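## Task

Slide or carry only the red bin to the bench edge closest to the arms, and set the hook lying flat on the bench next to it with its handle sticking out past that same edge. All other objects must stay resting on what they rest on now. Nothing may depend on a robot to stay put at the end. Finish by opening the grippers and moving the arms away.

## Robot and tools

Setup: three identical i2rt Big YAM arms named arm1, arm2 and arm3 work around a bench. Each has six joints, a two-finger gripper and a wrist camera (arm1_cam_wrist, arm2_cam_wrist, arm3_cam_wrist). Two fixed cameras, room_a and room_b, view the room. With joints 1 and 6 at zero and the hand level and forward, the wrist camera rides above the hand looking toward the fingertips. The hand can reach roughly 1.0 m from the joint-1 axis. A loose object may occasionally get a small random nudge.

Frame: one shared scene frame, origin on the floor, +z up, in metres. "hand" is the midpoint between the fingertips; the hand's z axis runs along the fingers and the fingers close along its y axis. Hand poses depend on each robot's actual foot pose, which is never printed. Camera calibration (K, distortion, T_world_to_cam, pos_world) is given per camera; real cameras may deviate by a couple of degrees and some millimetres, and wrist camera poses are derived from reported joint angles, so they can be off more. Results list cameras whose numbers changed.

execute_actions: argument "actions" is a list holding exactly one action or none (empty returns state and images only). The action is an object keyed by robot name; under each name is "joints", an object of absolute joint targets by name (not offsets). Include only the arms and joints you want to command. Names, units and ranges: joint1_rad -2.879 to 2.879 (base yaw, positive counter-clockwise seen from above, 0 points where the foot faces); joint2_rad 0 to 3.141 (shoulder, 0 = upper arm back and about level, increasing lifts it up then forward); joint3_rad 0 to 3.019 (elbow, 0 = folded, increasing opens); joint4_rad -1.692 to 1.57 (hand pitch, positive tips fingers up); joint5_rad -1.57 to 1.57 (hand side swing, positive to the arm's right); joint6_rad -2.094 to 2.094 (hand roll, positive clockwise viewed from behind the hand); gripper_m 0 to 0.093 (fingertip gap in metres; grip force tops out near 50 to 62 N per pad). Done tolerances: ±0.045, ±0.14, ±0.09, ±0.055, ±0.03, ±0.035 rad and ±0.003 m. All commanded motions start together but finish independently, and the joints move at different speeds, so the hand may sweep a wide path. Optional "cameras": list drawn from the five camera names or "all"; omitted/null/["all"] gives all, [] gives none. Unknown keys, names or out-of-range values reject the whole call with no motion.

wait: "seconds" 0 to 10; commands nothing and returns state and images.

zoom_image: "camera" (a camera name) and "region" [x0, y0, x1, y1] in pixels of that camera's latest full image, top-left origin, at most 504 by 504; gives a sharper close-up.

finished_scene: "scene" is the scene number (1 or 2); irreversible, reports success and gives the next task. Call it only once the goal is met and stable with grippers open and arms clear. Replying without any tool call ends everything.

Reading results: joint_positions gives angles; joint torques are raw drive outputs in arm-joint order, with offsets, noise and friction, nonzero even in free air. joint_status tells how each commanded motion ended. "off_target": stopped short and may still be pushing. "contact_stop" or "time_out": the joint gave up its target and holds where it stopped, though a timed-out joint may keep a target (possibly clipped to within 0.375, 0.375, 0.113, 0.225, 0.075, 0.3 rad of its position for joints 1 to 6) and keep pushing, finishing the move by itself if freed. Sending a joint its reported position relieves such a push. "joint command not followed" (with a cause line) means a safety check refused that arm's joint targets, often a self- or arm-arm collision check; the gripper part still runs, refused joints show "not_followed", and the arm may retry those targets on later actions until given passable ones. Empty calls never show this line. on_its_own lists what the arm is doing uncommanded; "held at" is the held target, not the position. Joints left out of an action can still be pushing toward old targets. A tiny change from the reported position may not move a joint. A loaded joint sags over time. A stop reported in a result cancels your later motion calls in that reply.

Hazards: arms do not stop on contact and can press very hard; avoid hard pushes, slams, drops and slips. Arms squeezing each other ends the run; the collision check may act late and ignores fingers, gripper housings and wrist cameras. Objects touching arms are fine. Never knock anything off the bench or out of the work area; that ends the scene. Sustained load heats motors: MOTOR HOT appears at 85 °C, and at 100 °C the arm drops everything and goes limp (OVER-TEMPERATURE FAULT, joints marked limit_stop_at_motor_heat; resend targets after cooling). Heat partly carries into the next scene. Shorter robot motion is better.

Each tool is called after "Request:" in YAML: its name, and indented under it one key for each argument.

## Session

Request:
execute_actions:
  actions: []

Scene clock: 0.00 s.
Joint torques (N m, as the arm reports them, + toward a larger angle): no reading
Motor temperatures (°C, as the motors report them): arm1=[22 22 22 22 21 22] | arm2=[19 21 23 20 20 22] | arm3=[20 21 24 19 19 20]
arm1.joint_positions: joint1_rad=-0.126 joint2_rad=+0.514 joint3_rad=+1.688 joint4_rad=-1.618 joint5_rad=+0.158 joint6_rad=+0.315 gripper_m=+0.095
arm1.joint_status: not commanded
arm1.hand: x=-0.8963 y=+0.0818 z=+1.3522 quat_wxyz=(-0.393, +0.411, -0.738, -0.364) (m; scene frame)
arm2.joint_positions: joint1_rad=-0.354 joint2_rad=+0.558 joint3_rad=+1.328 joint4_rad=-1.511 joint5_rad=+0.089 joint6_rad=+0.552 gripper_m=+0.095
arm2.joint_status: not commanded
arm2.hand: x=+0.0786 y=+0.1662 z=+1.2293 quat_wxyz=(-0.296, +0.251, -0.879, -0.276) (m; scene frame)
arm3.joint_positions: joint1_rad=+0.868 joint2_rad=+0.414 joint3_rad=+1.554 joint4_rad=-1.620 joint5_rad=-0.004 joint6_rad=+0.483 gripper_m=+0.095
arm3.joint_status: not commanded
arm3.hand: x=+0.8842 y=+0.0499 z=+1.3545 quat_wxyz=(-0.006, +0.750, -0.409, -0.520) (m; scene frame)
pictures: arm1_cam_wrist, arm2_cam_wrist, arm3_cam_wrist, room_a, room_b
camera_calibration (this result's frames):
arm1_cam_wrist: T_world_to_cam=[[0.891246, -0.39918, -0.215256, 1.12288], [-0.453216, -0.766553, -0.454964, 0.278901], [0.0166074, 0.503042, -0.864102, 1.26585], [0, 0, 0, 1]] pos_world=[-0.895379, 0.0252466, 1.46242]
arm2_cam_wrist: T_world_to_cam=[[0.604666, -0.715697, -0.34951, 0.499925], [-0.789182, -0.597626, -0.141547, 0.341988], [-0.107572, 0.361415, -0.926179, 1.21405], [0, 0, 0, 1]] pos_world=[0.0982002, 0.123401, 1.34756]
arm3_cam_wrist: T_world_to_cam=[[0.612563, 0.675606, -0.410272, -0.0167974], [0.556048, -0.73723, -0.3838, 0.0683919], [-0.561762, 0.00697042, -0.827269, 1.74059], [0, 0, 0, 1]] pos_world=[0.950055, 0.0496364, 1.45929]
Images, in order (width x height): arm1_cam_wrist 616x616, arm2_cam_wrist 616x616, arm3_cam_wrist 616x616, room_a 504x504, room_b 504x504.

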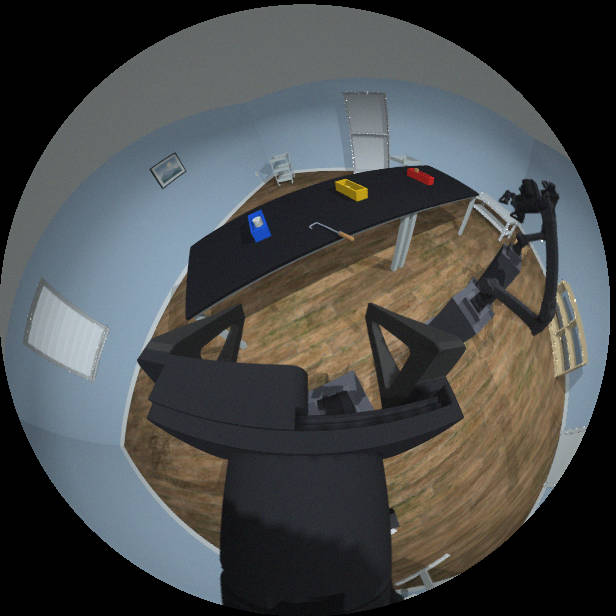

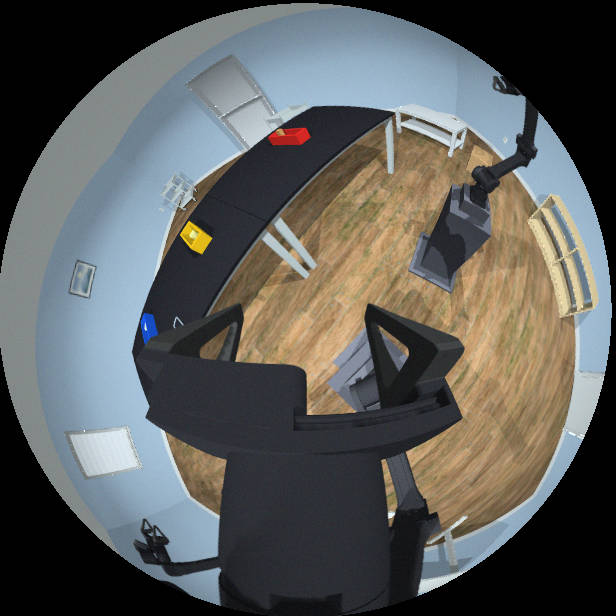

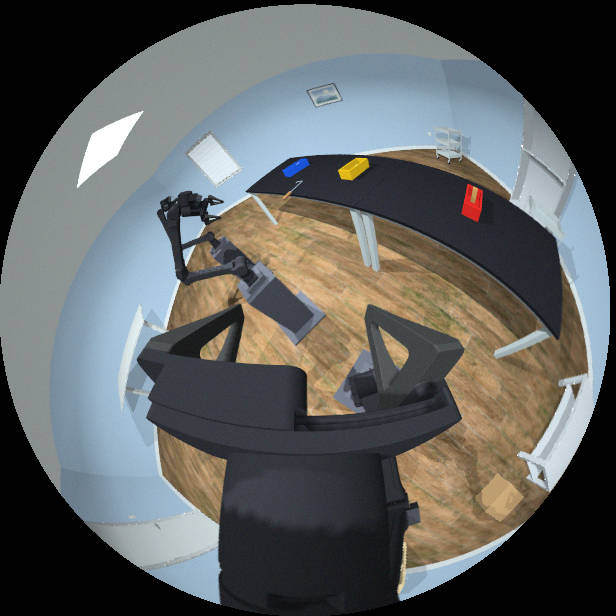

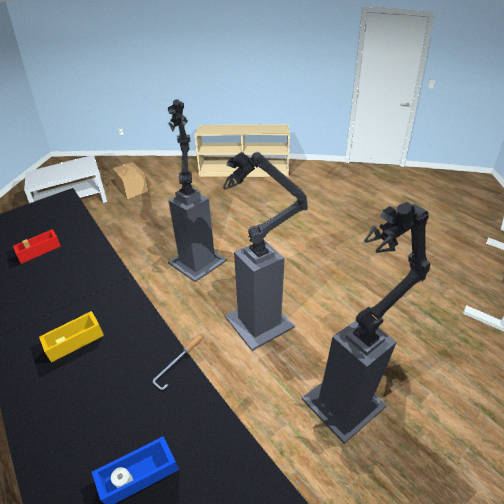

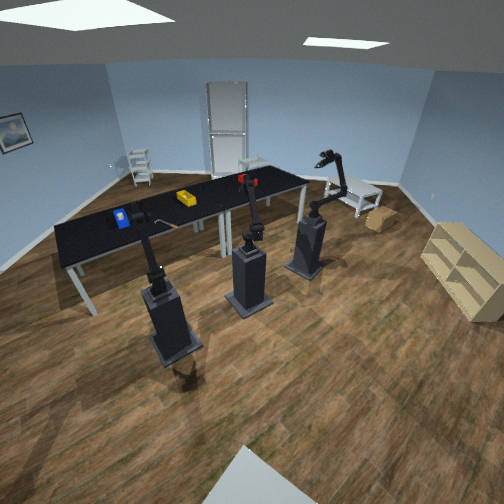

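Request:
zoom_image:
  camera: "room_a"
  region: [130, 290, 250, 400]

Request:
zoom_image:
  camera: "arm3_cam_wrist"
  region: [400, 140, 580, 300]

Region (130, 290, 250, 400) of room_a's 504x504 image, scaled by 4.200, with more detail than that image has; it fills the top 462 rows of this view, and the rest is white.

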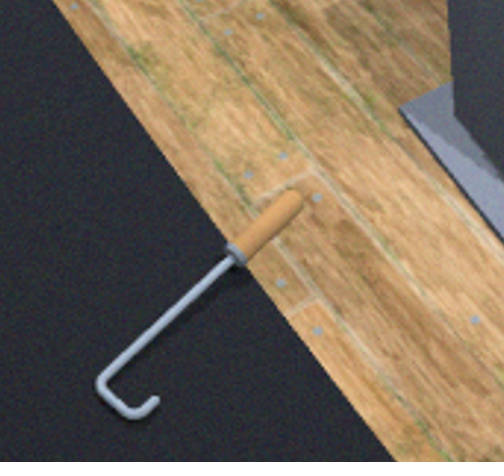

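Region (400, 140, 580, 300) of arm3_cam_wrist's 616x616 image, scaled by 2.800, with more detail than that image has.

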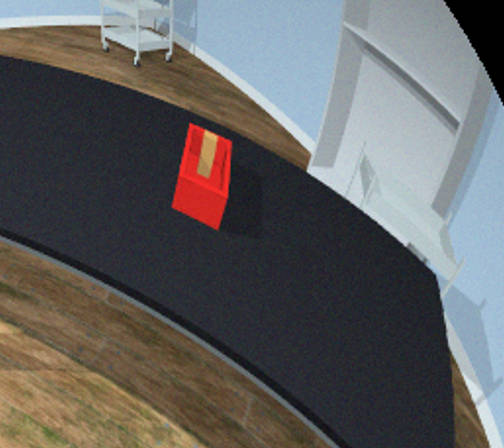

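Request:
execute_actions:
  actions:
    - {"arm1":{"joints":{"joint1_rad":0.4,"joint3_rad":0.9,"joint4_rad":-0.5}},"arm2":{"joints":{"joint1_rad":0.645,"joint2_rad":2.35,"joint3_rad":1.71,"joint4_rad":0.735,"joint5_rad":0.283,"joint6_rad":0.01,"gripper_m":0.09}},"arm3":{"joints":{"joint1_rad":-0.3,"joint2_rad":1.2,"joint3_rad":1.2,"joint4_rad":-0.5,"joint6_rad":0}}}
  cameras: ["arm2_cam_wrist","arm3_cam_wrist","room_a"]

Scene clock: 3.17 s.
Joint torques (N m, as the arm reports them, + toward a larger angle): arm1=[ 1.61 -0.05  9.61  3.29  0.08 -0.04] | arm2=[  0.41 -19.16   9.37   2.89  -0.13  -0.28] | arm3=[ 0.31 -9.05 11.65  2.79 -0.02 -0.24]
Motor temperatures (°C, as the motors report them): arm1=[22 22 23 22 21 22] | arm2=[19 21 24 20 20 22] | arm3=[20 22 25 19 19 20]
arm1.joint_positions: joint1_rad=+0.394 joint2_rad=+0.520 joint3_rad=+0.901 joint4_rad=-0.517 joint5_rad=+0.158 joint6_rad=+0.315 gripper_m=+0.095
arm1.joint_status: all done
arm1.hand: x=-1.0306 y=+0.3032 z=+1.2150 quat_wxyz=(-0.331, +0.513, -0.552, -0.568) (m; scene frame)
arm2.joint_positions: joint1_rad=+0.643 joint2_rad=+2.337 joint3_rad=+1.703 joint4_rad=+0.720 joint5_rad=+0.283 joint6_rad=+0.019 gripper_m=+0.090
arm2.joint_status: all done
arm2.hand: x=-0.4515 y=+0.7629 z=+0.8915 quat_wxyz=(-0.427, +0.534, -0.417, -0.600) (m; scene frame)
arm3.joint_positions: joint1_rad=-0.304 joint2_rad=+1.205 joint3_rad=+1.182 joint4_rad=-0.526 joint5_rad=-0.004 joint6_rad=+0.011 gripper_m=+0.095
arm3.joint_status: all done
arm3.hand: x=+1.0159 y=+0.5481 z=+1.1460 quat_wxyz=(-0.360, +0.576, -0.655, -0.329) (m; scene frame)
pictures: arm2_cam_wrist, arm3_cam_wrist, room_a
camera_calibration (this result's frames):
arm2_cam_wrist: T_world_to_cam=[[0.952568, 0.300262, -0.0495755, 0.244068], [0.114389, -0.504222, -0.855965, 1.20601], [-0.28201, 0.809693, -0.514652, -0.159096], [0, 0, 0, 1]] pos_world=[-0.415313, 0.663634, 0.962527]
arm3_cam_wrist: T_world_to_cam=[[0.994205, -0.107188, -0.00819541, -0.939101], [-0.101673, -0.912815, -0.395514, 1.0602], [0.0349135, 0.394055, -0.918423, 0.924728], [0, 0, 0, 1]] pos_world=[1.00917, 0.502715, 1.26092]
Images, in order (width x height): arm2_cam_wrist 616x616, arm3_cam_wrist 616x616, room_a 504x504.

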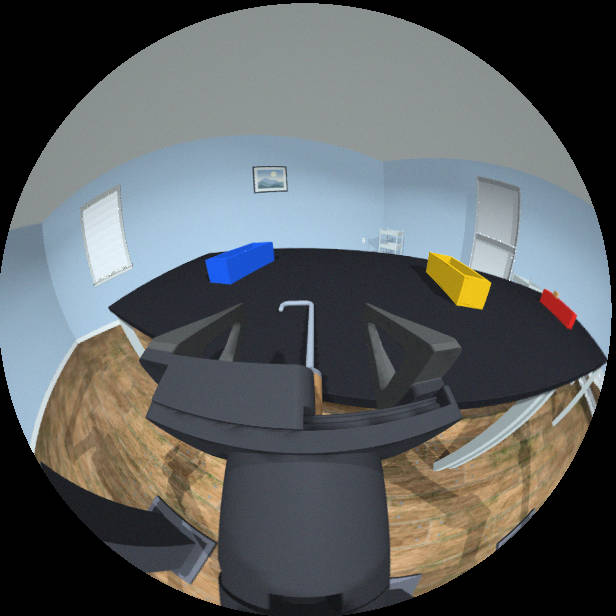

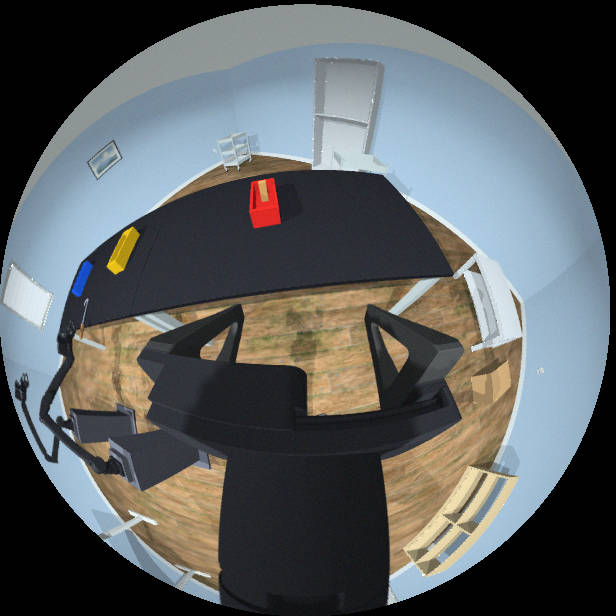

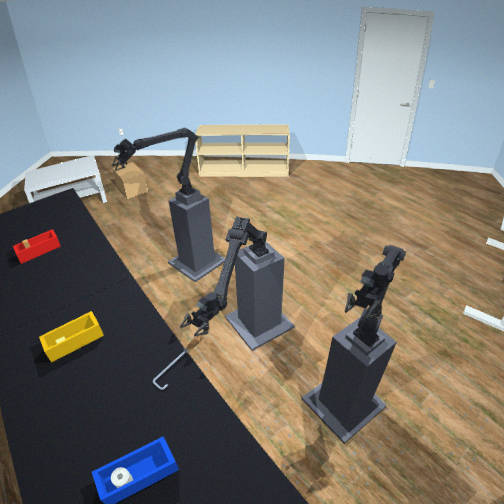

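Request:
execute_actions:
  actions:
    - {"arm2":{"joints":{"joint1_rad":0.652,"joint2_rad":2.44,"joint3_rad":1.65}}}
  cameras: ["arm2_cam_wrist","room_a"]

Request:
zoom_image:
  camera: "room_a"
  region: [130, 290, 250, 400]

Scene clock: 4.93 s.
Joint torques (N m, as the arm reports them, + toward a larger angle): arm1=[ 1.03  0.54  9.56  3.32  0.07 -0.01] | arm2=[  0.55 -19.52   7.74   2.66  -0.09  -0.28] | arm3=[ 0.31 -9.09 11.54  2.79 -0.03 -0.24]
Motor temperatures (°C, as the motors report them): arm1=[22 22 23 22 21 22] | arm2=[19 22 24 20 20 22] | arm3=[20 22 26 19 19 20]
arm1.joint_positions: joint1_rad=+0.394 joint2_rad=+0.520 joint3_rad=+0.901 joint4_rad=-0.517 joint5_rad=+0.158 joint6_rad=+0.315 gripper_m=+0.095
arm1.joint_status: not commanded
arm1.hand: x=-1.0306 y=+0.3032 z=+1.2150 quat_wxyz=(-0.331, +0.513, -0.552, -0.568) (m; scene frame)
arm2.joint_positions: joint1_rad=+0.643 joint2_rad=+2.431 joint3_rad=+1.652 joint4_rad=+0.726 joint5_rad=+0.283 joint6_rad=+0.019 gripper_m=+0.090
arm2.joint_status: all done
arm2.hand: x=-0.4437 y=+0.7495 z=+0.7860 quat_wxyz=(-0.410, +0.580, -0.434, -0.554) (m; scene frame)
arm3.joint_positions: joint1_rad=-0.304 joint2_rad=+1.205 joint3_rad=+1.182 joint4_rad=-0.526 joint5_rad=-0.004 joint6_rad=+0.011 gripper_m=+0.095
arm3.joint_status: not commanded
arm3.hand: x=+1.0159 y=+0.5481 z=+1.1460 quat_wxyz=(-0.360, +0.576, -0.655, -0.329) (m; scene frame)
pictures: arm2_cam_wrist, room_a
camera_calibration (this result's frames):
arm2_cam_wrist: T_world_to_cam=[[0.954652, 0.297465, -0.0124428, 0.209289], [0.176675, -0.599649, -0.780517, 1.14797], [-0.239638, 0.742924, -0.625011, -0.0447597], [0, 0, 0, 1]] pos_world=[-0.413341, 0.659374, 0.870637]
Images, in order (width x height): arm2_cam_wrist 616x616, room_a 504x504.

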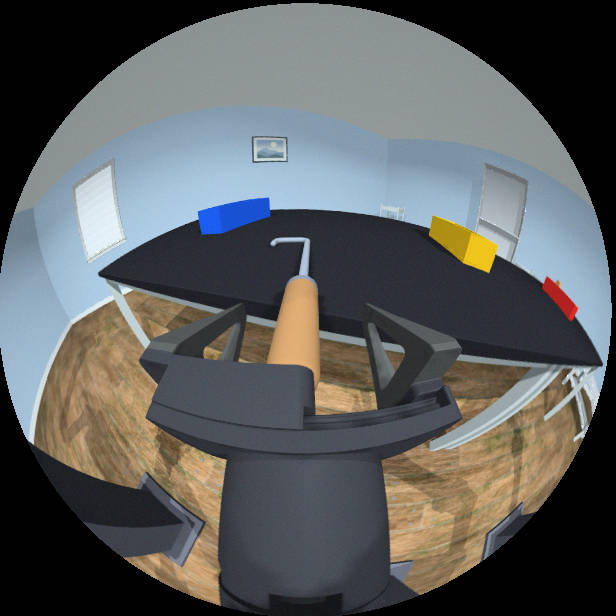

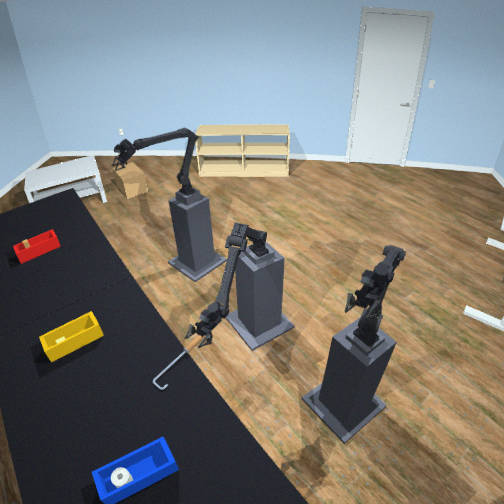

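Region (130, 290, 250, 400) of room_a's 504x504 image, scaled by 4.200, with more detail than that image has; it fills the top 462 rows of this view, and the rest is white.

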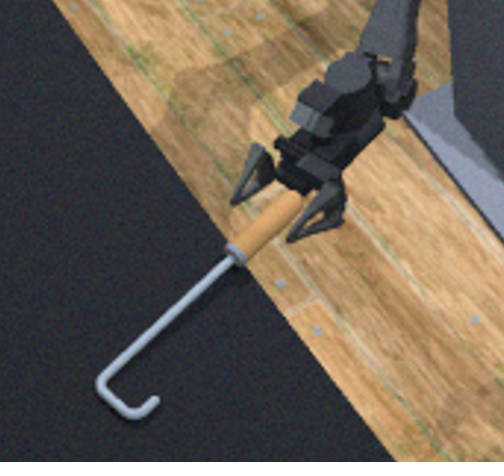

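Request:
execute_actions:
  actions:
    - {"arm2":{"joints":{"joint1_rad":0.663,"joint2_rad":2.482,"joint5_rad":0.33,"joint6_rad":-1.56}}}
  cameras: ["arm2_cam_wrist"]

Scene clock: 7.20 s.
Joint torques (N m, as the arm reports them, + toward a larger angle): arm1=[ 0.99 -0.53  9.5   3.48  0.   -0.04] | arm2=[  0.38 -17.22   7.67   2.66   0.11  -0.16] | arm3=[ 0.2  -9.17 11.56  2.81 -0.02 -0.24]
Motor temperatures (°C, as the motors report them): arm1=[22 22 24 22 21 22] | arm2=[19 22 24 20 20 22] | arm3=[20 22 26 19 19 20]
arm1.joint_positions: joint1_rad=+0.394 joint2_rad=+0.520 joint3_rad=+0.901 joint4_rad=-0.517 joint5_rad=+0.158 joint6_rad=+0.315 gripper_m=+0.095
arm1.joint_status: not commanded
arm1.hand: x=-1.0306 y=+0.3032 z=+1.2150 quat_wxyz=(-0.331, +0.513, -0.552, -0.568) (m; scene frame)
arm2.joint_positions: joint1_rad=+0.658 joint2_rad=+2.447 joint3_rad=+1.652 joint4_rad=+0.726 joint5_rad=+0.326 joint6_rad=-1.550 gripper_m=+0.090
arm2.joint_status: all done
arm2.hand: x=-0.4466 y=+0.7440 z=+0.7724 quat_wxyz=(-0.678, +0.723, +0.095, -0.089) (m; scene frame)
arm3.joint_positions: joint1_rad=-0.304 joint2_rad=+1.205 joint3_rad=+1.182 joint4_rad=-0.526 joint5_rad=-0.004 joint6_rad=+0.011 gripper_m=+0.095
arm3.joint_status: not commanded
arm3.hand: x=+1.0159 y=+0.5481 z=+1.1460 quat_wxyz=(-0.360, +0.576, -0.655, -0.329) (m; scene frame)
pictures: arm2_cam_wrist
camera_calibration (this result's frames):
arm2_cam_wrist: T_world_to_cam=[[-0.0137891, 0.0754535, 0.997054, -0.833534], [0.934445, -0.353887, 0.0397041, 0.65662], [0.35584, 0.93224, -0.0656274, -0.356881], [0, 0, 0, 1]] pos_world=[-0.498076, 0.62796, 0.781586]
Images, in order (width x height): arm2_cam_wrist 616x616.

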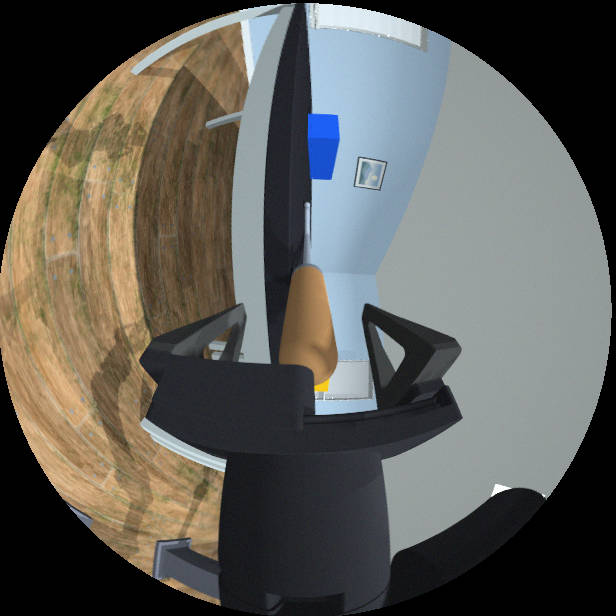

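Request:
execute_actions:
  actions:
    - {"arm2":{"joints":{"gripper_m":0.0}}}
  cameras: []

Request:
execute_actions:
  actions:
    - {"arm2":{"joints":{"joint2_rad":2.2,"joint3_rad":1.75}}}
  cameras: ["arm2_cam_wrist"]

Scene clock: 8.27 s.
Joint torques (N m, as the arm reports them, + toward a larger angle): arm1=[ 1.08  0.22  9.23  3.31  0.04 -0.06] | arm2=[  0.15 -17.28   7.71   2.06   0.07  -0.15] | arm3=[ 0.25 -9.07 11.55  2.81 -0.02 -0.24]
Motor temperatures (°C, as the motors report them): arm1=[22 22 24 22 21 22] | arm2=[19 22 24 20 20 22] | arm3=[20 22 27 19 19 20]
arm1.joint_positions: joint1_rad=+0.394 joint2_rad=+0.520 joint3_rad=+0.901 joint4_rad=-0.517 joint5_rad=+0.158 joint6_rad=+0.315 gripper_m=+0.095
arm1.joint_status: not commanded
arm1.hand: x=-1.0306 y=+0.3032 z=+1.2150 quat_wxyz=(-0.331, +0.513, -0.552, -0.568) (m; scene frame)
arm2.joint_positions: joint1_rad=+0.658 joint2_rad=+2.447 joint3_rad=+1.652 joint4_rad=+0.736 joint5_rad=+0.327 joint6_rad=-1.552 gripper_m=+0.031
arm2.joint_status: gripper_m off_target (ended at +0.031, target +0.000)
arm2.hand: x=-0.4469 y=+0.7440 z=+0.7748 quat_wxyz=(-0.681, +0.720, +0.094, -0.090) (m; scene frame)
arm3.joint_positions: joint1_rad=-0.304 joint2_rad=+1.205 joint3_rad=+1.182 joint4_rad=-0.526 joint5_rad=-0.004 joint6_rad=+0.011 gripper_m=+0.095
arm3.joint_status: not commanded
arm3.hand: x=+1.0159 y=+0.5481 z=+1.1460 quat_wxyz=(-0.360, +0.576, -0.655, -0.329) (m; scene frame)
pictures: none
No camera images: the call's "cameras" was empty. Leave "cameras" out to get every camera's image.

Scene clock: 9.60 s.
Joint torques (N m, as the arm reports them, + toward a larger angle): arm1=[ 2.33  0.01  9.38  3.29  0.01 -0.01] | arm2=[  0.41 -20.94  14.4    3.53  -0.03  -0.12] | arm3=[ 0.33 -9.11 11.52  2.83 -0.03 -0.23]
Motor temperatures (°C, as the motors report them): arm1=[22 22 24 22 21 22] | arm2=[19 22 24 20 20 22] | arm3=[20 22 27 19 19 20]
arm1.joint_positions: joint1_rad=+0.394 joint2_rad=+0.520 joint3_rad=+0.901 joint4_rad=-0.517 joint5_rad=+0.158 joint6_rad=+0.315 gripper_m=+0.095
arm1.joint_status: not commanded
arm1.hand: x=-1.0306 y=+0.3032 z=+1.2150 quat_wxyz=(-0.331, +0.513, -0.552, -0.568) (m; scene frame)
arm2.joint_positions: joint1_rad=+0.658 joint2_rad=+2.215 joint3_rad=+1.694 joint4_rad=+0.705 joint5_rad=+0.328 joint6_rad=-1.554 gripper_m=+0.031
arm2.joint_status: all done
arm2.hand: x=-0.4506 y=+0.7503 z=+0.9867 quat_wxyz=(-0.756, +0.640, +0.057, -0.127) (m; scene frame)
arm3.joint_positions: joint1_rad=-0.304 joint2_rad=+1.205 joint3_rad=+1.182 joint4_rad=-0.526 joint5_rad=-0.004 joint6_rad=+0.011 gripper_m=+0.095
arm3.joint_status: not commanded
arm3.hand: x=+1.0159 y=+0.5481 z=+1.1460 quat_wxyz=(-0.360, +0.576, -0.655, -0.329) (m; scene frame)
pictures: arm2_cam_wrist
camera_calibration (this result's frames):
arm2_cam_wrist: T_world_to_cam=[[0.122164, -0.135708, 0.983188, -0.814414], [0.925339, -0.34266, -0.162273, 0.840829], [0.358921, 0.929606, 0.0837158, -0.491197], [0, 0, 0, 1]] pos_world=[-0.502259, 0.634215, 0.978287]
Images, in order (width x height): arm2_cam_wrist 616x616.

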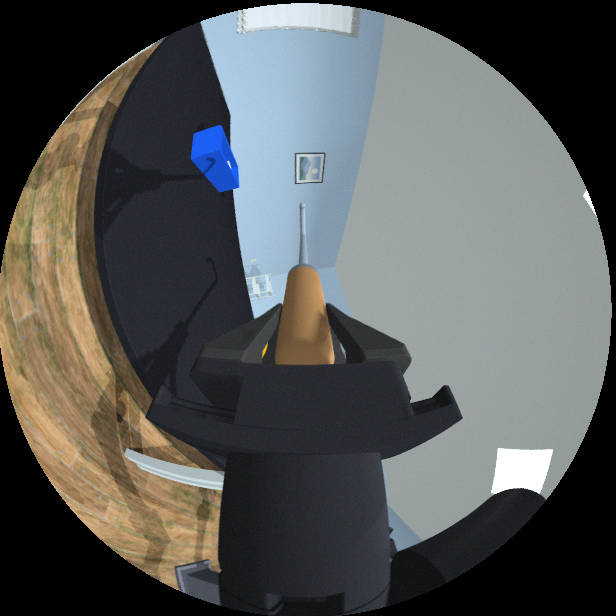

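Request:
execute_actions:
  actions:
    - {"arm2":{"joints":{"joint1_rad":-0.619,"joint2_rad":2.38,"joint3_rad":2.05,"joint4_rad":0.55,"joint5_rad":-0.714,"joint6_rad":-1.63}},"arm3":{"joints":{"joint2_rad":2.2,"joint3_rad":1.96,"joint4_rad":0.62,"joint5_rad":0.66,"joint6_rad":0.05,"gripper_m":0.09}}}
  cameras: ["arm2_cam_wrist","room_a","room_b"]

Request:
zoom_image:
  camera: "room_a"
  region: [40, 190, 200, 310]

Scene clock: 12.87 s.
Joint torques (N m, as the arm reports them, + toward a larger angle): arm1=[ 1.28  0.27  9.55  3.29  0.04 -0.04] | arm2=[  0.43 -24.46  15.01   3.48   0.02  -0.14] | arm3=[  0.31 -23.3   13.06   2.44  -0.05  -0.01]
Motor temperatures (°C, as the motors report them): arm1=[22 22 25 22 21 22] | arm2=[19 23 26 20 20 22] | arm3=[20 22 28 20 19 20]
arm1.joint_positions: joint1_rad=+0.394 joint2_rad=+0.520 joint3_rad=+0.901 joint4_rad=-0.517 joint5_rad=+0.158 joint6_rad=+0.315 gripper_m=+0.095
arm1.joint_status: not commanded
arm1.hand: x=-1.0306 y=+0.3032 z=+1.2150 quat_wxyz=(-0.331, +0.513, -0.552, -0.568) (m; scene frame)
arm2.joint_positions: joint1_rad=-0.623 joint2_rad=+2.427 joint3_rad=+1.989 joint4_rad=+0.518 joint5_rad=-0.715 joint6_rad=-1.624 gripper_m=+0.031
arm2.joint_status: all done
arm2.hand: x=+0.4740 y=+0.7637 z=+0.9213 quat_wxyz=(-0.728, +0.684, +0.044, +0.029) (m; scene frame)
arm3.joint_positions: joint1_rad=-0.304 joint2_rad=+2.201 joint3_rad=+1.916 joint4_rad=+0.597 joint5_rad=+0.657 joint6_rad=+0.040 gripper_m=+0.090
arm3.joint_status: all done
arm3.hand: x=+1.1590 y=+0.8587 z=+1.1268 quat_wxyz=(-0.689, +0.163, -0.595, -0.380) (m; scene frame)
pictures: arm2_cam_wrist, room_a, room_b
camera_calibration (this result's frames):
arm2_cam_wrist: T_world_to_cam=[[-0.0962817, -0.0512205, 0.994035, -0.83222], [0.820596, -0.569305, 0.0501474, 0.00624805], [0.563341, 0.820529, 0.096845, -0.855822], [0, 0, 0, 1]] pos_world=[0.396865, 0.663157, 0.909825]
Images, in order (width x height): arm2_cam_wrist 616x616, room_a 504x504, room_b 504x504.

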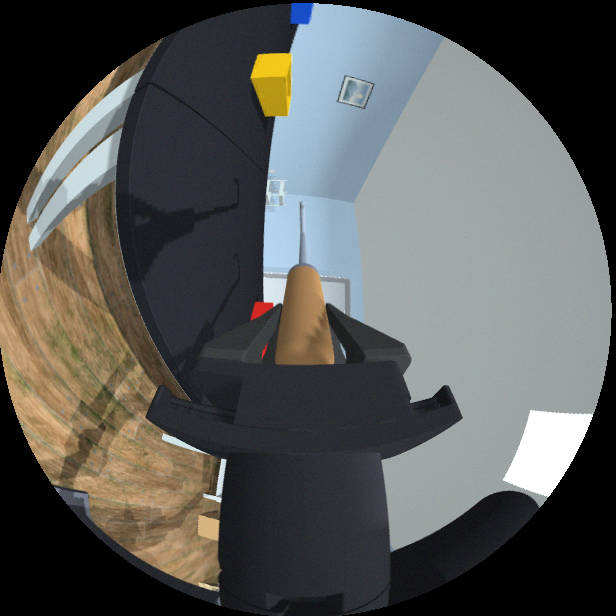

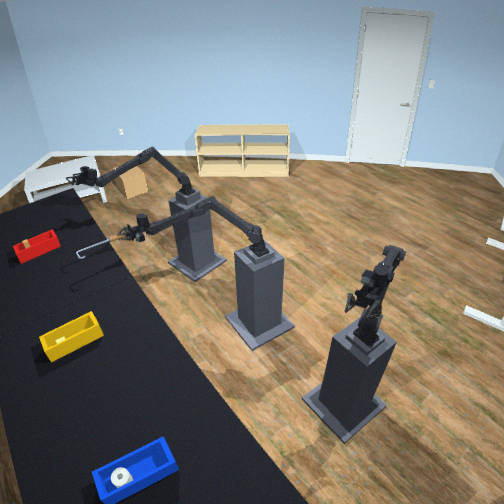

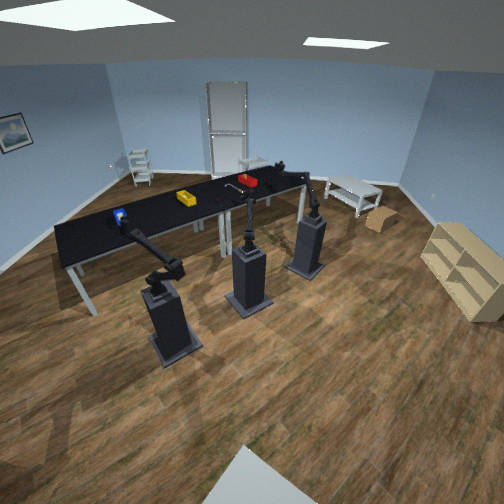

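Region (40, 190, 200, 310) of room_a's 504x504 image, scaled by 3.150, with more detail than that image has; it fills the top 378 rows of this view, and the rest is white.

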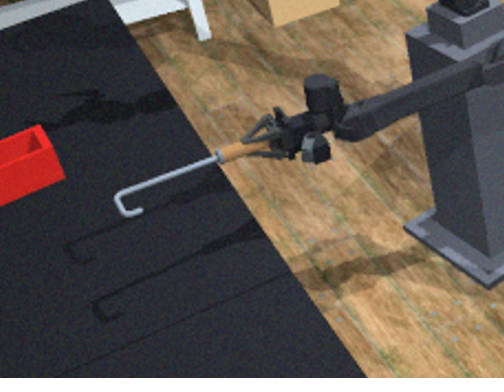

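Request:
execute_actions:
  actions:
    - {"arm2":{"joints":{"joint2_rad":2.53,"joint3_rad":2.02}}}
  cameras: ["arm2_cam_wrist","room_a"]

Request:
zoom_image:
  camera: "room_a"
  region: [60, 210, 180, 300]

Scene clock: 14.53 s.
Joint torques (N m, as the arm reports them, + toward a larger angle): arm1=[ 1.94 -0.26  9.36  3.54  0.01 -0.04] | arm2=[  0.1  -25.15  11.72   3.5   -0.09  -0.13] | arm3=[  0.57 -23.15  13.04   2.45  -0.06  -0.02]
Motor temperatures (°C, as the motors report them): arm1=[22 22 25 22 21 22] | arm2=[19 23 26 20 20 22] | arm3=[20 23 29 20 19 20]
arm1.joint_positions: joint1_rad=+0.394 joint2_rad=+0.520 joint3_rad=+0.901 joint4_rad=-0.517 joint5_rad=+0.158 joint6_rad=+0.315 gripper_m=+0.095
arm1.joint_status: not commanded
arm1.hand: x=-1.0306 y=+0.3032 z=+1.2150 quat_wxyz=(-0.331, +0.513, -0.552, -0.568) (m; scene frame)
arm2.joint_positions: joint1_rad=-0.623 joint2_rad=+2.576 joint3_rad=+1.989 joint4_rad=+0.520 joint5_rad=-0.715 joint6_rad=-1.624 gripper_m=+0.031
arm2.joint_status: all done
arm2.hand: x=+0.4725 y=+0.7621 z=+0.7908 quat_wxyz=(-0.689, +0.725, +0.012, -0.006) (m; scene frame)
arm3.joint_positions: joint1_rad=-0.304 joint2_rad=+2.201 joint3_rad=+1.916 joint4_rad=+0.597 joint5_rad=+0.657 joint6_rad=+0.040 gripper_m=+0.090
arm3.joint_status: not commanded
arm3.hand: x=+1.1590 y=+0.8587 z=+1.1268 quat_wxyz=(-0.689, +0.163, -0.595, -0.380) (m; scene frame)
pictures: arm2_cam_wrist, room_a
camera_calibration (this result's frames):
arm2_cam_wrist: T_world_to_cam=[[-0.00315473, 0.0616059, 0.998096, -0.835869], [0.824794, -0.564193, 0.0374309, 0.0173239], [0.565425, 0.823341, -0.0490323, -0.728776], [0, 0, 0, 1]] pos_world=[0.395142, 0.6613, 0.797895]
Images, in order (width x height): arm2_cam_wrist 616x616, room_a 504x504.

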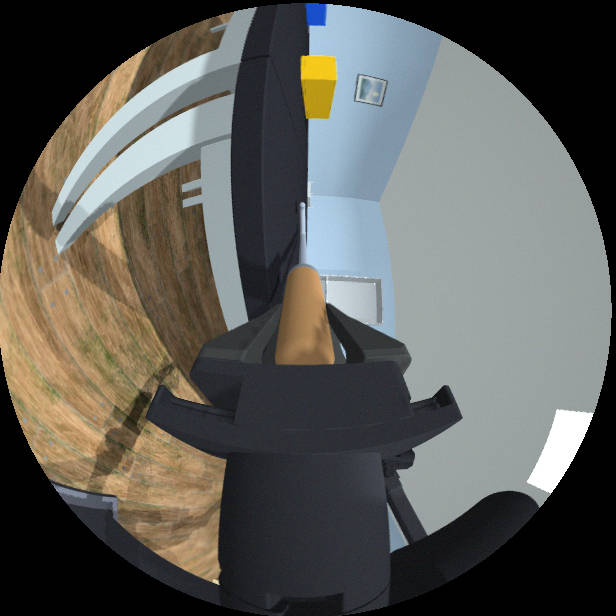

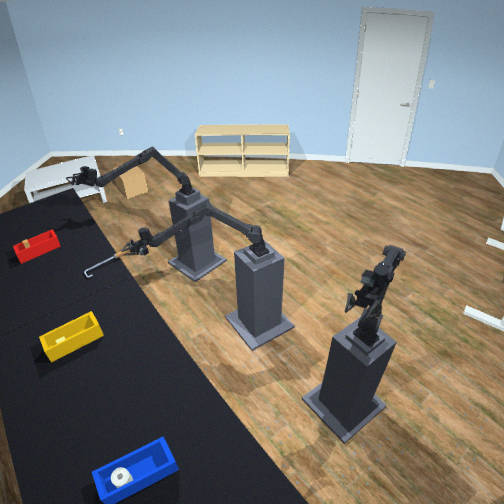

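Region (60, 210, 180, 300) of room_a's 504x504 image, scaled by 4.200, with more detail than that image has; it fills the top 378 rows of this view, and the rest is white.

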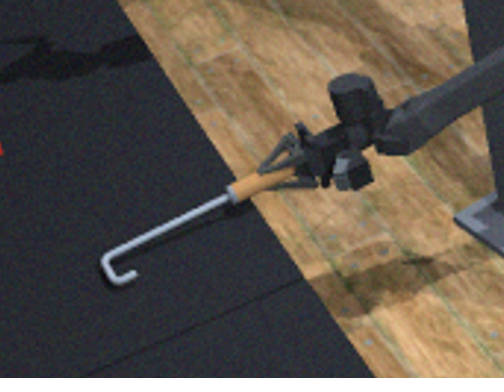

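Request:
execute_actions:
  actions:
    - {"arm2":{"joints":{"joint2_rad":2.61}}}
  cameras: []

Request:
execute_actions:
  actions:
    - {"arm2":{"joints":{"joint3_rad":1.995,"joint4_rad":0.535,"gripper_m":0.09}}}
  cameras: ["arm2_cam_wrist"]

Scene clock: 15.50 s.
Joint torques (N m, as the arm reports them, + toward a larger angle): arm1=[ 1.1  -0.91  9.54  3.31  0.05 -0.07] | arm2=[  0.41 -20.45  11.61   2.96  -0.09  -0.14] | arm3=[  0.4  -23.22  13.07   2.45  -0.05  -0.01]
Motor temperatures (°C, as the motors report them): arm1=[22 22 25 22 21 22] | arm2=[19 23 26 20 20 22] | arm3=[20 23 29 20 19 20]
arm1.joint_positions: joint1_rad=+0.394 joint2_rad=+0.520 joint3_rad=+0.901 joint4_rad=-0.517 joint5_rad=+0.158 joint6_rad=+0.315 gripper_m=+0.095
arm1.joint_status: not commanded
arm1.hand: x=-1.0306 y=+0.3032 z=+1.2150 quat_wxyz=(-0.331, +0.513, -0.552, -0.568) (m; scene frame)
arm2.joint_positions: joint1_rad=-0.623 joint2_rad=+2.593 joint3_rad=+1.989 joint4_rad=+0.532 joint5_rad=-0.715 joint6_rad=-1.624 gripper_m=+0.031
arm2.joint_status: all done
arm2.hand: x=+0.4716 y=+0.7611 z=+0.7778 quat_wxyz=(-0.688, +0.726, +0.011, -0.007) (m; scene frame)
arm3.joint_positions: joint1_rad=-0.304 joint2_rad=+2.201 joint3_rad=+1.916 joint4_rad=+0.597 joint5_rad=+0.657 joint6_rad=+0.040 gripper_m=+0.090
arm3.joint_status: not commanded
arm3.hand: x=+1.1590 y=+0.8587 z=+1.1268 quat_wxyz=(-0.689, +0.163, -0.595, -0.380) (m; scene frame)
pictures: none
No camera images: the call's "cameras" was empty. Leave "cameras" out to get every camera's image.

Scene clock: 16.20 s.
Joint torques (N m, as the arm reports them, + toward a larger angle): arm1=[ 1.76 -0.37  9.53  3.2   0.   -0.03] | arm2=[  0.27 -20.82   9.37   2.12  -0.1   -0.12] | arm3=[  0.39 -23.32  13.06   2.45  -0.05  -0.01]
Motor temperatures (°C, as the motors report them): arm1=[22 22 25 22 21 22] | arm2=[19 23 26 20 20 22] | arm3=[20 23 29 20 19 20]
arm1.joint_positions: joint1_rad=+0.394 joint2_rad=+0.520 joint3_rad=+0.901 joint4_rad=-0.517 joint5_rad=+0.158 joint6_rad=+0.315 gripper_m=+0.095
arm1.joint_status: not commanded
arm1.hand: x=-1.0306 y=+0.3032 z=+1.2150 quat_wxyz=(-0.331, +0.513, -0.552, -0.568) (m; scene frame)
arm2.joint_positions: joint1_rad=-0.623 joint2_rad=+2.593 joint3_rad=+1.989 joint4_rad=+0.532 joint5_rad=-0.715 joint6_rad=-1.624 gripper_m=+0.090
arm2.joint_status: all done
arm2.hand: x=+0.4716 y=+0.7611 z=+0.7778 quat_wxyz=(-0.688, +0.726, +0.011, -0.007) (m; scene frame)
arm3.joint_positions: joint1_rad=-0.304 joint2_rad=+2.201 joint3_rad=+1.916 joint4_rad=+0.597 joint5_rad=+0.657 joint6_rad=+0.040 gripper_m=+0.090
arm3.joint_status: not commanded
arm3.hand: x=+1.1590 y=+0.8587 z=+1.1268 quat_wxyz=(-0.689, +0.163, -0.595, -0.380) (m; scene frame)
pictures: arm2_cam_wrist
camera_calibration (this result's frames):
arm2_cam_wrist: T_world_to_cam=[[0.000488394, 0.0660029, 0.997819, -0.8277], [0.824934, -0.564023, 0.0369048, 0.0181641], [0.565229, 0.823117, -0.0547235, -0.723385], [0, 0, 0, 1]] pos_world=[0.394298, 0.660306, 0.785639]
Images, in order (width x height): arm2_cam_wrist 616x616.

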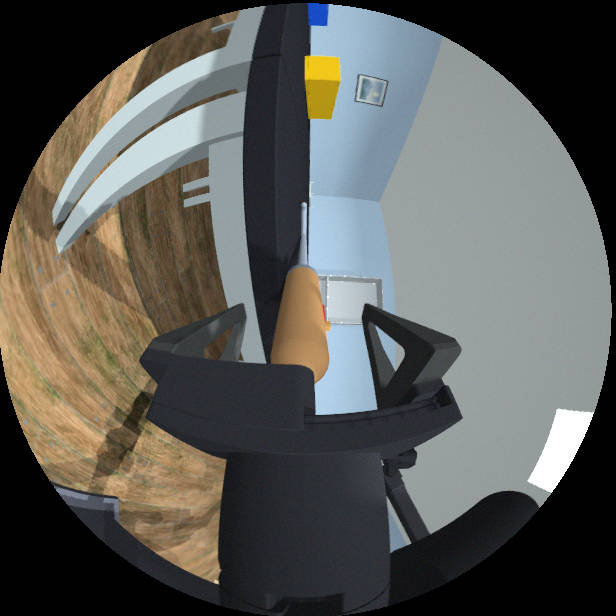

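Request:
execute_actions:
  actions:
    - {"arm2":{"joints":{"joint1_rad":-0.78}}}
  cameras: ["room_a"]

Request:
execute_actions:
  actions:
    - {"arm2":{"joints":{"joint2_rad":1.3,"joint3_rad":1.5}}}
  cameras: []

Request:
execute_actions:
  actions:
    - {"arm2":{"joints":{"joint1_rad":0.2,"joint2_rad":0.4,"joint3_rad":0.9,"joint4_rad":-0.5,"joint5_rad":0}},"arm3":{"joints":{"joint1_rad":0.502,"joint2_rad":2.47}}}
  cameras: ["arm3_cam_wrist","room_a"]

Scene clock: 18.03 s.
Joint torques (N m, as the arm reports them, + toward a larger angle): arm1=[ 1.22  0.37  9.58  3.5   0.04 -0.05] | arm2=[ -0.8  -20.64   9.39   2.09  -0.1   -0.13] | arm3=[  0.39 -23.2   13.07   2.45  -0.05  -0.03]
Motor temperatures (°C, as the motors report them): arm1=[22 22 25 22 21 22] | arm2=[19 23 26 20 20 22] | arm3=[20 23 29 20 19 20]
arm1.joint_positions: joint1_rad=+0.394 joint2_rad=+0.520 joint3_rad=+0.901 joint4_rad=-0.517 joint5_rad=+0.158 joint6_rad=+0.315 gripper_m=+0.095
arm1.joint_status: not commanded
arm1.hand: x=-1.0306 y=+0.3032 z=+1.2150 quat_wxyz=(-0.331, +0.513, -0.552, -0.568) (m; scene frame)
arm2.joint_positions: joint1_rad=-0.773 joint2_rad=+2.593 joint3_rad=+1.989 joint4_rad=+0.532 joint5_rad=-0.715 joint6_rad=-1.624 gripper_m=+0.090
arm2.joint_status: all done
arm2.hand: x=+0.5804 y=+0.6797 z=+0.7776 quat_wxyz=(-0.686, +0.725, -0.044, +0.045) (m; scene frame)
arm3.joint_positions: joint1_rad=-0.304 joint2_rad=+2.201 joint3_rad=+1.916 joint4_rad=+0.597 joint5_rad=+0.657 joint6_rad=+0.040 gripper_m=+0.090
arm3.joint_status: not commanded
arm3.hand: x=+1.1590 y=+0.8587 z=+1.1268 quat_wxyz=(-0.689, +0.163, -0.595, -0.380) (m; scene frame)
pictures: room_a
Images, in order (width x height): room_a 504x504.

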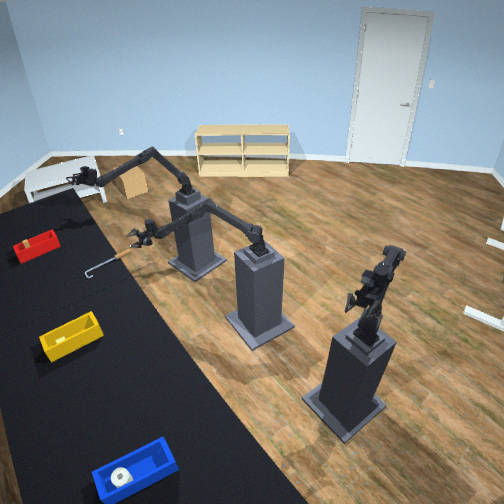

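Scene clock: 19.97 s.
Joint torques (N m, as the arm reports them, + toward a larger angle): arm1=[ 1.22  0.1   9.42  3.48  0.06 -0.03] | arm2=[-0.67 -6.75  8.78  0.91  0.36 -0.16] | arm3=[  0.36 -23.34  13.08   2.48  -0.05  -0.02]
Motor temperatures (°C, as the motors report them): arm1=[22 22 25 22 21 22] | arm2=[19 23 26 20 20 22] | arm3=[20 23 30 20 19 20]
arm1.joint_positions: joint1_rad=+0.394 joint2_rad=+0.520 joint3_rad=+0.901 joint4_rad=-0.517 joint5_rad=+0.158 joint6_rad=+0.315 gripper_m=+0.095
arm1.joint_status: not commanded
arm1.hand: x=-1.0306 y=+0.3032 z=+1.2150 quat_wxyz=(-0.331, +0.513, -0.552, -0.568) (m; scene frame)
arm2.joint_positions: joint1_rad=-0.773 joint2_rad=+1.292 joint3_rad=+1.508 joint4_rad=+0.541 joint5_rad=-0.714 joint6_rad=-1.624 gripper_m=+0.090
arm2.joint_status: all done
arm2.hand: x=+0.2879 y=+0.4174 z=+1.4748 quat_wxyz=(-0.836, +0.466, +0.153, +0.248) (m; scene frame)
arm3.joint_positions: joint1_rad=-0.304 joint2_rad=+2.201 joint3_rad=+1.916 joint4_rad=+0.597 joint5_rad=+0.657 joint6_rad=+0.040 gripper_m=+0.090
arm3.joint_status: not commanded
arm3.hand: x=+1.1590 y=+0.8587 z=+1.1268 quat_wxyz=(-0.689, +0.163, -0.595, -0.380) (m; scene frame)
pictures: none
No camera images: the call's "cameras" was empty. Leave "cameras" out to get every camera's image.

Scene clock: 22.20 s.
Joint torques (N m, as the arm reports them, + toward a larger angle): arm1=[ 1.71 -0.71  9.69  3.35  0.05 -0.03] | arm2=[ 0.28  3.17  8.27  1.77  0.11 -0.12] | arm3=[ -0.54 -24.44  10.11   2.28  -0.06  -0.01]
Motor temperatures (°C, as the motors report them): arm1=[22 22 26 22 21 22] | arm2=[19 23 26 20 20 22] | arm3=[20 24 30 20 19 20]
arm1.joint_positions: joint1_rad=+0.394 joint2_rad=+0.520 joint3_rad=+0.901 joint4_rad=-0.517 joint5_rad=+0.158 joint6_rad=+0.315 gripper_m=+0.095
arm1.joint_status: not commanded
arm1.hand: x=-1.0306 y=+0.3032 z=+1.2150 quat_wxyz=(-0.331, +0.513, -0.552, -0.568) (m; scene frame)
arm2.joint_positions: joint1_rad=+0.196 joint2_rad=+0.399 joint3_rad=+0.911 joint4_rad=-0.492 joint5_rad=-0.004 joint6_rad=-1.624 gripper_m=+0.090
arm2.joint_status: all done
arm2.hand: x=-0.0498 y=+0.2739 z=+1.2725 quat_wxyz=(-0.714, +0.697, +0.064, -0.028) (m; scene frame)
arm3.joint_positions: joint1_rad=+0.508 joint2_rad=+2.464 joint3_rad=+1.944 joint4_rad=+0.607 joint5_rad=+0.660 joint6_rad=+0.041 gripper_m=+0.090
arm3.joint_status: all done
arm3.hand: x=+0.4571 y=+0.7695 z=+0.9202 quat_wxyz=(-0.482, +0.466, -0.499, -0.549) (m; scene frame)
pictures: arm3_cam_wrist, room_a
camera_calibration (this result's frames):
arm3_cam_wrist: T_world_to_cam=[[0.995373, 0.0441749, -0.0853276, -0.407693], [-0.0499335, -0.520892, -0.852161, 1.21123], [-0.0820905, 0.852479, -0.516276, -0.0197229], [0, 0, 0, 1]] pos_world=[0.464668, 0.665745, 0.987196]
Images, in order (width x height): arm3_cam_wrist 616x616, room_a 504x504.

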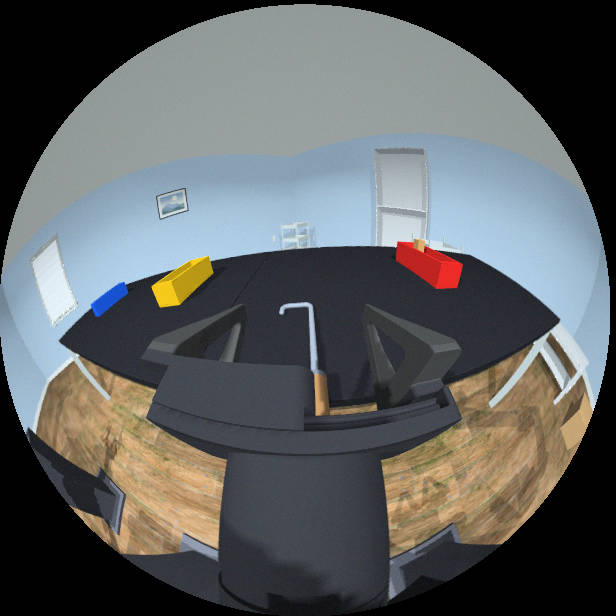

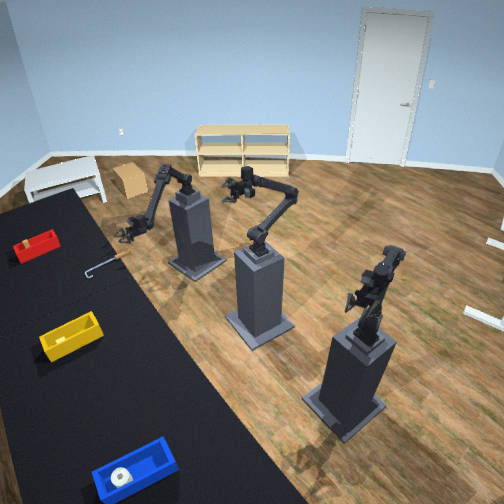

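Request:
execute_actions:
  actions:
    - {"arm3":{"joints":{"joint2_rad":2.585,"joint3_rad":1.915}}}
  cameras: ["arm3_cam_wrist","room_a"]

Request:
zoom_image:
  camera: "room_a"
  region: [60, 210, 180, 300]

Scene clock: 23.60 s.
Joint torques (N m, as the arm reports them, + toward a larger angle): arm1=[ 1.34 -0.16  9.55  3.46  0.04 -0.03] | arm2=[ 0.12  3.31  8.3   1.82  0.09 -0.11] | arm3=[ -0.3  -25.24   9.09   2.29   0.03   0.  ]
Motor temperatures (°C, as the motors report them): arm1=[22 22 26 22 21 22] | arm2=[19 23 26 20 20 22] | arm3=[20 24 30 20 19 20]
arm1.joint_positions: joint1_rad=+0.394 joint2_rad=+0.520 joint3_rad=+0.901 joint4_rad=-0.517 joint5_rad=+0.158 joint6_rad=+0.315 gripper_m=+0.095
arm1.joint_status: not commanded
arm1.hand: x=-1.0306 y=+0.3032 z=+1.2150 quat_wxyz=(-0.331, +0.513, -0.552, -0.568) (m; scene frame)
arm2.joint_positions: joint1_rad=+0.196 joint2_rad=+0.399 joint3_rad=+0.911 joint4_rad=-0.492 joint5_rad=-0.004 joint6_rad=-1.624 gripper_m=+0.090
arm2.joint_status: not commanded
arm2.hand: x=-0.0498 y=+0.2739 z=+1.2725 quat_wxyz=(-0.714, +0.697, +0.064, -0.028) (m; scene frame)
arm3.joint_positions: joint1_rad=+0.508 joint2_rad=+2.593 joint3_rad=+1.903 joint4_rad=+0.607 joint5_rad=+0.660 joint6_rad=+0.041 gripper_m=+0.090
arm3.joint_status: all done
arm3.hand: x=+0.4666 y=+0.7572 z=+0.7863 quat_wxyz=(-0.476, +0.526, -0.506, -0.490) (m; scene frame)
pictures: arm3_cam_wrist, room_a
camera_calibration (this result's frames):
arm3_cam_wrist: T_world_to_cam=[[0.999023, 0.0404849, 0.0177114, -0.507972], [0.0392145, -0.627462, -0.777659, 1.07166], [-0.0203702, 0.777594, -0.628437, 0.0385032], [0, 0, 0, 1]] pos_world=[0.466236, 0.66305, 0.866578]
Images, in order (width x height): arm3_cam_wrist 616x616, room_a 504x504.

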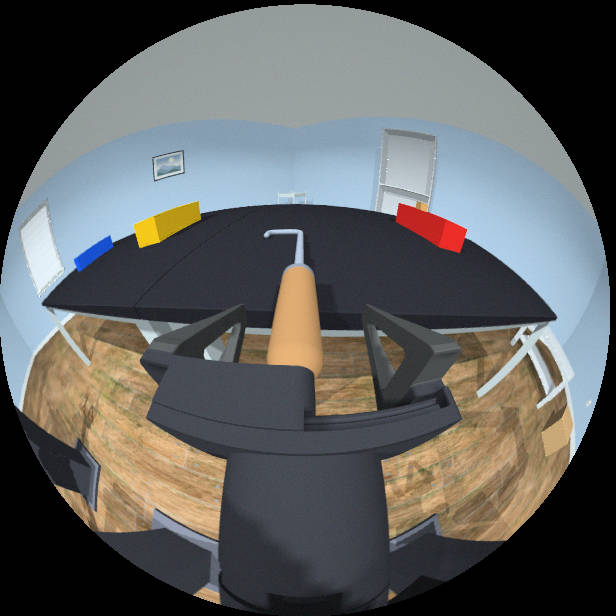

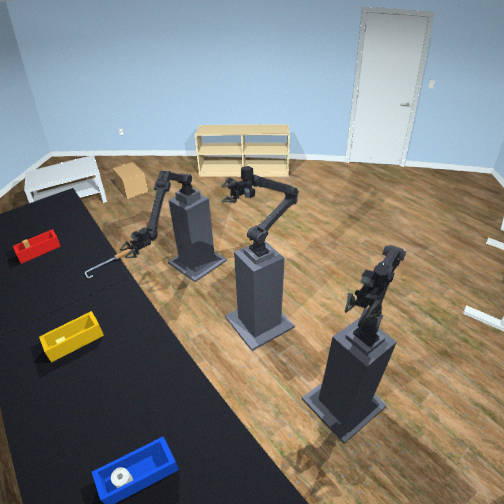

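Region (60, 210, 180, 300) of room_a's 504x504 image, scaled by 4.200, with more detail than that image has; it fills the top 378 rows of this view, and the rest is white.

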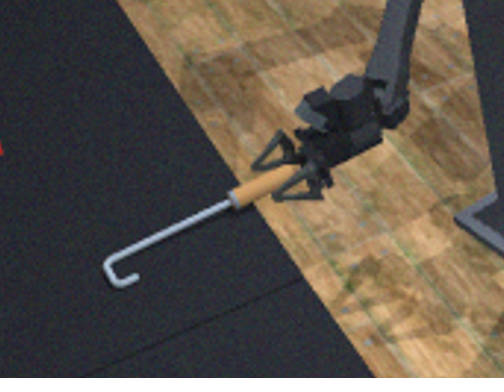

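Request:
execute_actions:
  actions:
    - {"arm3":{"joints":{"joint2_rad":2.648,"joint3_rad":1.99,"joint6_rad":1.92}}}
  cameras: ["arm3_cam_wrist","room_a"]

Request:
zoom_image:
  camera: "room_a"
  region: [60, 210, 180, 300]

Scene clock: 26.13 s.
Joint torques (N m, as the arm reports them, + toward a larger angle): arm1=[ 1.03 -0.2   9.51  3.33  0.03  0.  ] | arm2=[ 0.15  3.38  8.29  1.76  0.11 -0.11] | arm3=[ -0.54 -23.12  11.7    2.21   0.03  -0.09]
Motor temperatures (°C, as the motors report them): arm1=[22 22 26 22 21 22] | arm2=[19 23 26 20 20 22] | arm3=[20 24 30 20 19 20]
arm1.joint_positions: joint1_rad=+0.394 joint2_rad=+0.520 joint3_rad=+0.901 joint4_rad=-0.517 joint5_rad=+0.158 joint6_rad=+0.315 gripper_m=+0.095
arm1.joint_status: not commanded
arm1.hand: x=-1.0306 y=+0.3032 z=+1.2150 quat_wxyz=(-0.331, +0.513, -0.552, -0.568) (m; scene frame)
arm2.joint_positions: joint1_rad=+0.196 joint2_rad=+0.399 joint3_rad=+0.911 joint4_rad=-0.492 joint5_rad=-0.004 joint6_rad=-1.624 gripper_m=+0.090
arm2.joint_status: not commanded
arm2.hand: x=-0.0498 y=+0.2739 z=+1.2725 quat_wxyz=(-0.714, +0.697, +0.064, -0.028) (m; scene frame)
arm3.joint_positions: joint1_rad=+0.508 joint2_rad=+2.623 joint3_rad=+1.947 joint4_rad=+0.607 joint5_rad=+0.660 joint6_rad=+1.909 gripper_m=+0.090
arm3.joint_status: all done
arm3.hand: x=+0.4617 y=+0.7631 z=+0.7827 quat_wxyz=(+0.114, -0.097, -0.720, -0.678) (m; scene frame)
pictures: arm3_cam_wrist, room_a
camera_calibration (this result's frames):
arm3_cam_wrist: T_world_to_cam=[[-0.282116, -0.0561839, -0.957734, 0.925528], [-0.76596, -0.587917, 0.260115, 0.602108], [-0.577682, 0.806968, 0.122826, -0.321467], [0, 0, 0, 1]] pos_world=[0.536591, 0.665402, 0.769277]
Images, in order (width x height): arm3_cam_wrist 616x616, room_a 504x504.

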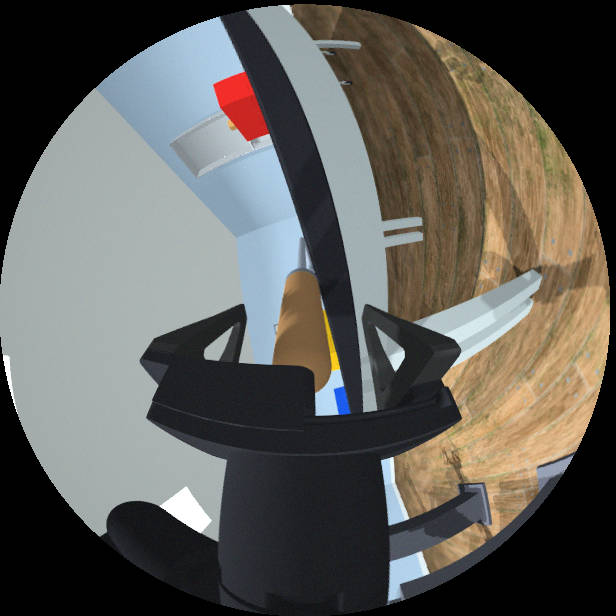

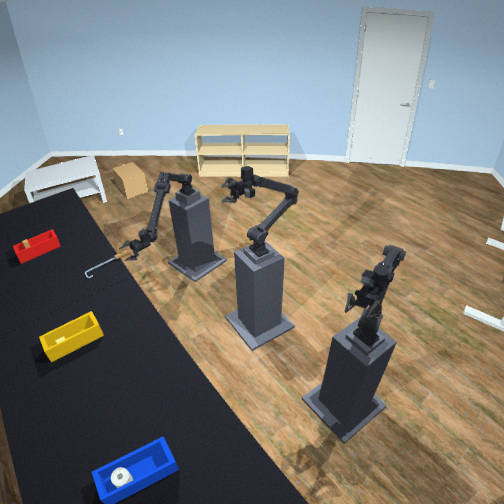

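Region (60, 210, 180, 300) of room_a's 504x504 image, scaled by 4.200, with more detail than that image has; it fills the top 378 rows of this view, and the rest is white.

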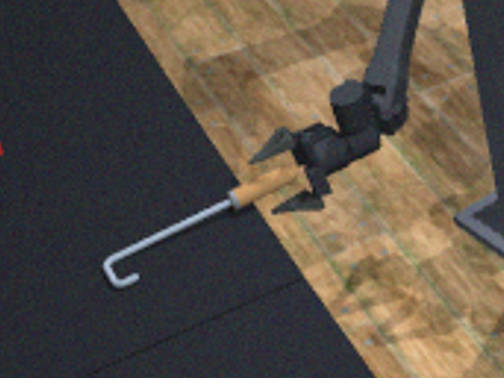

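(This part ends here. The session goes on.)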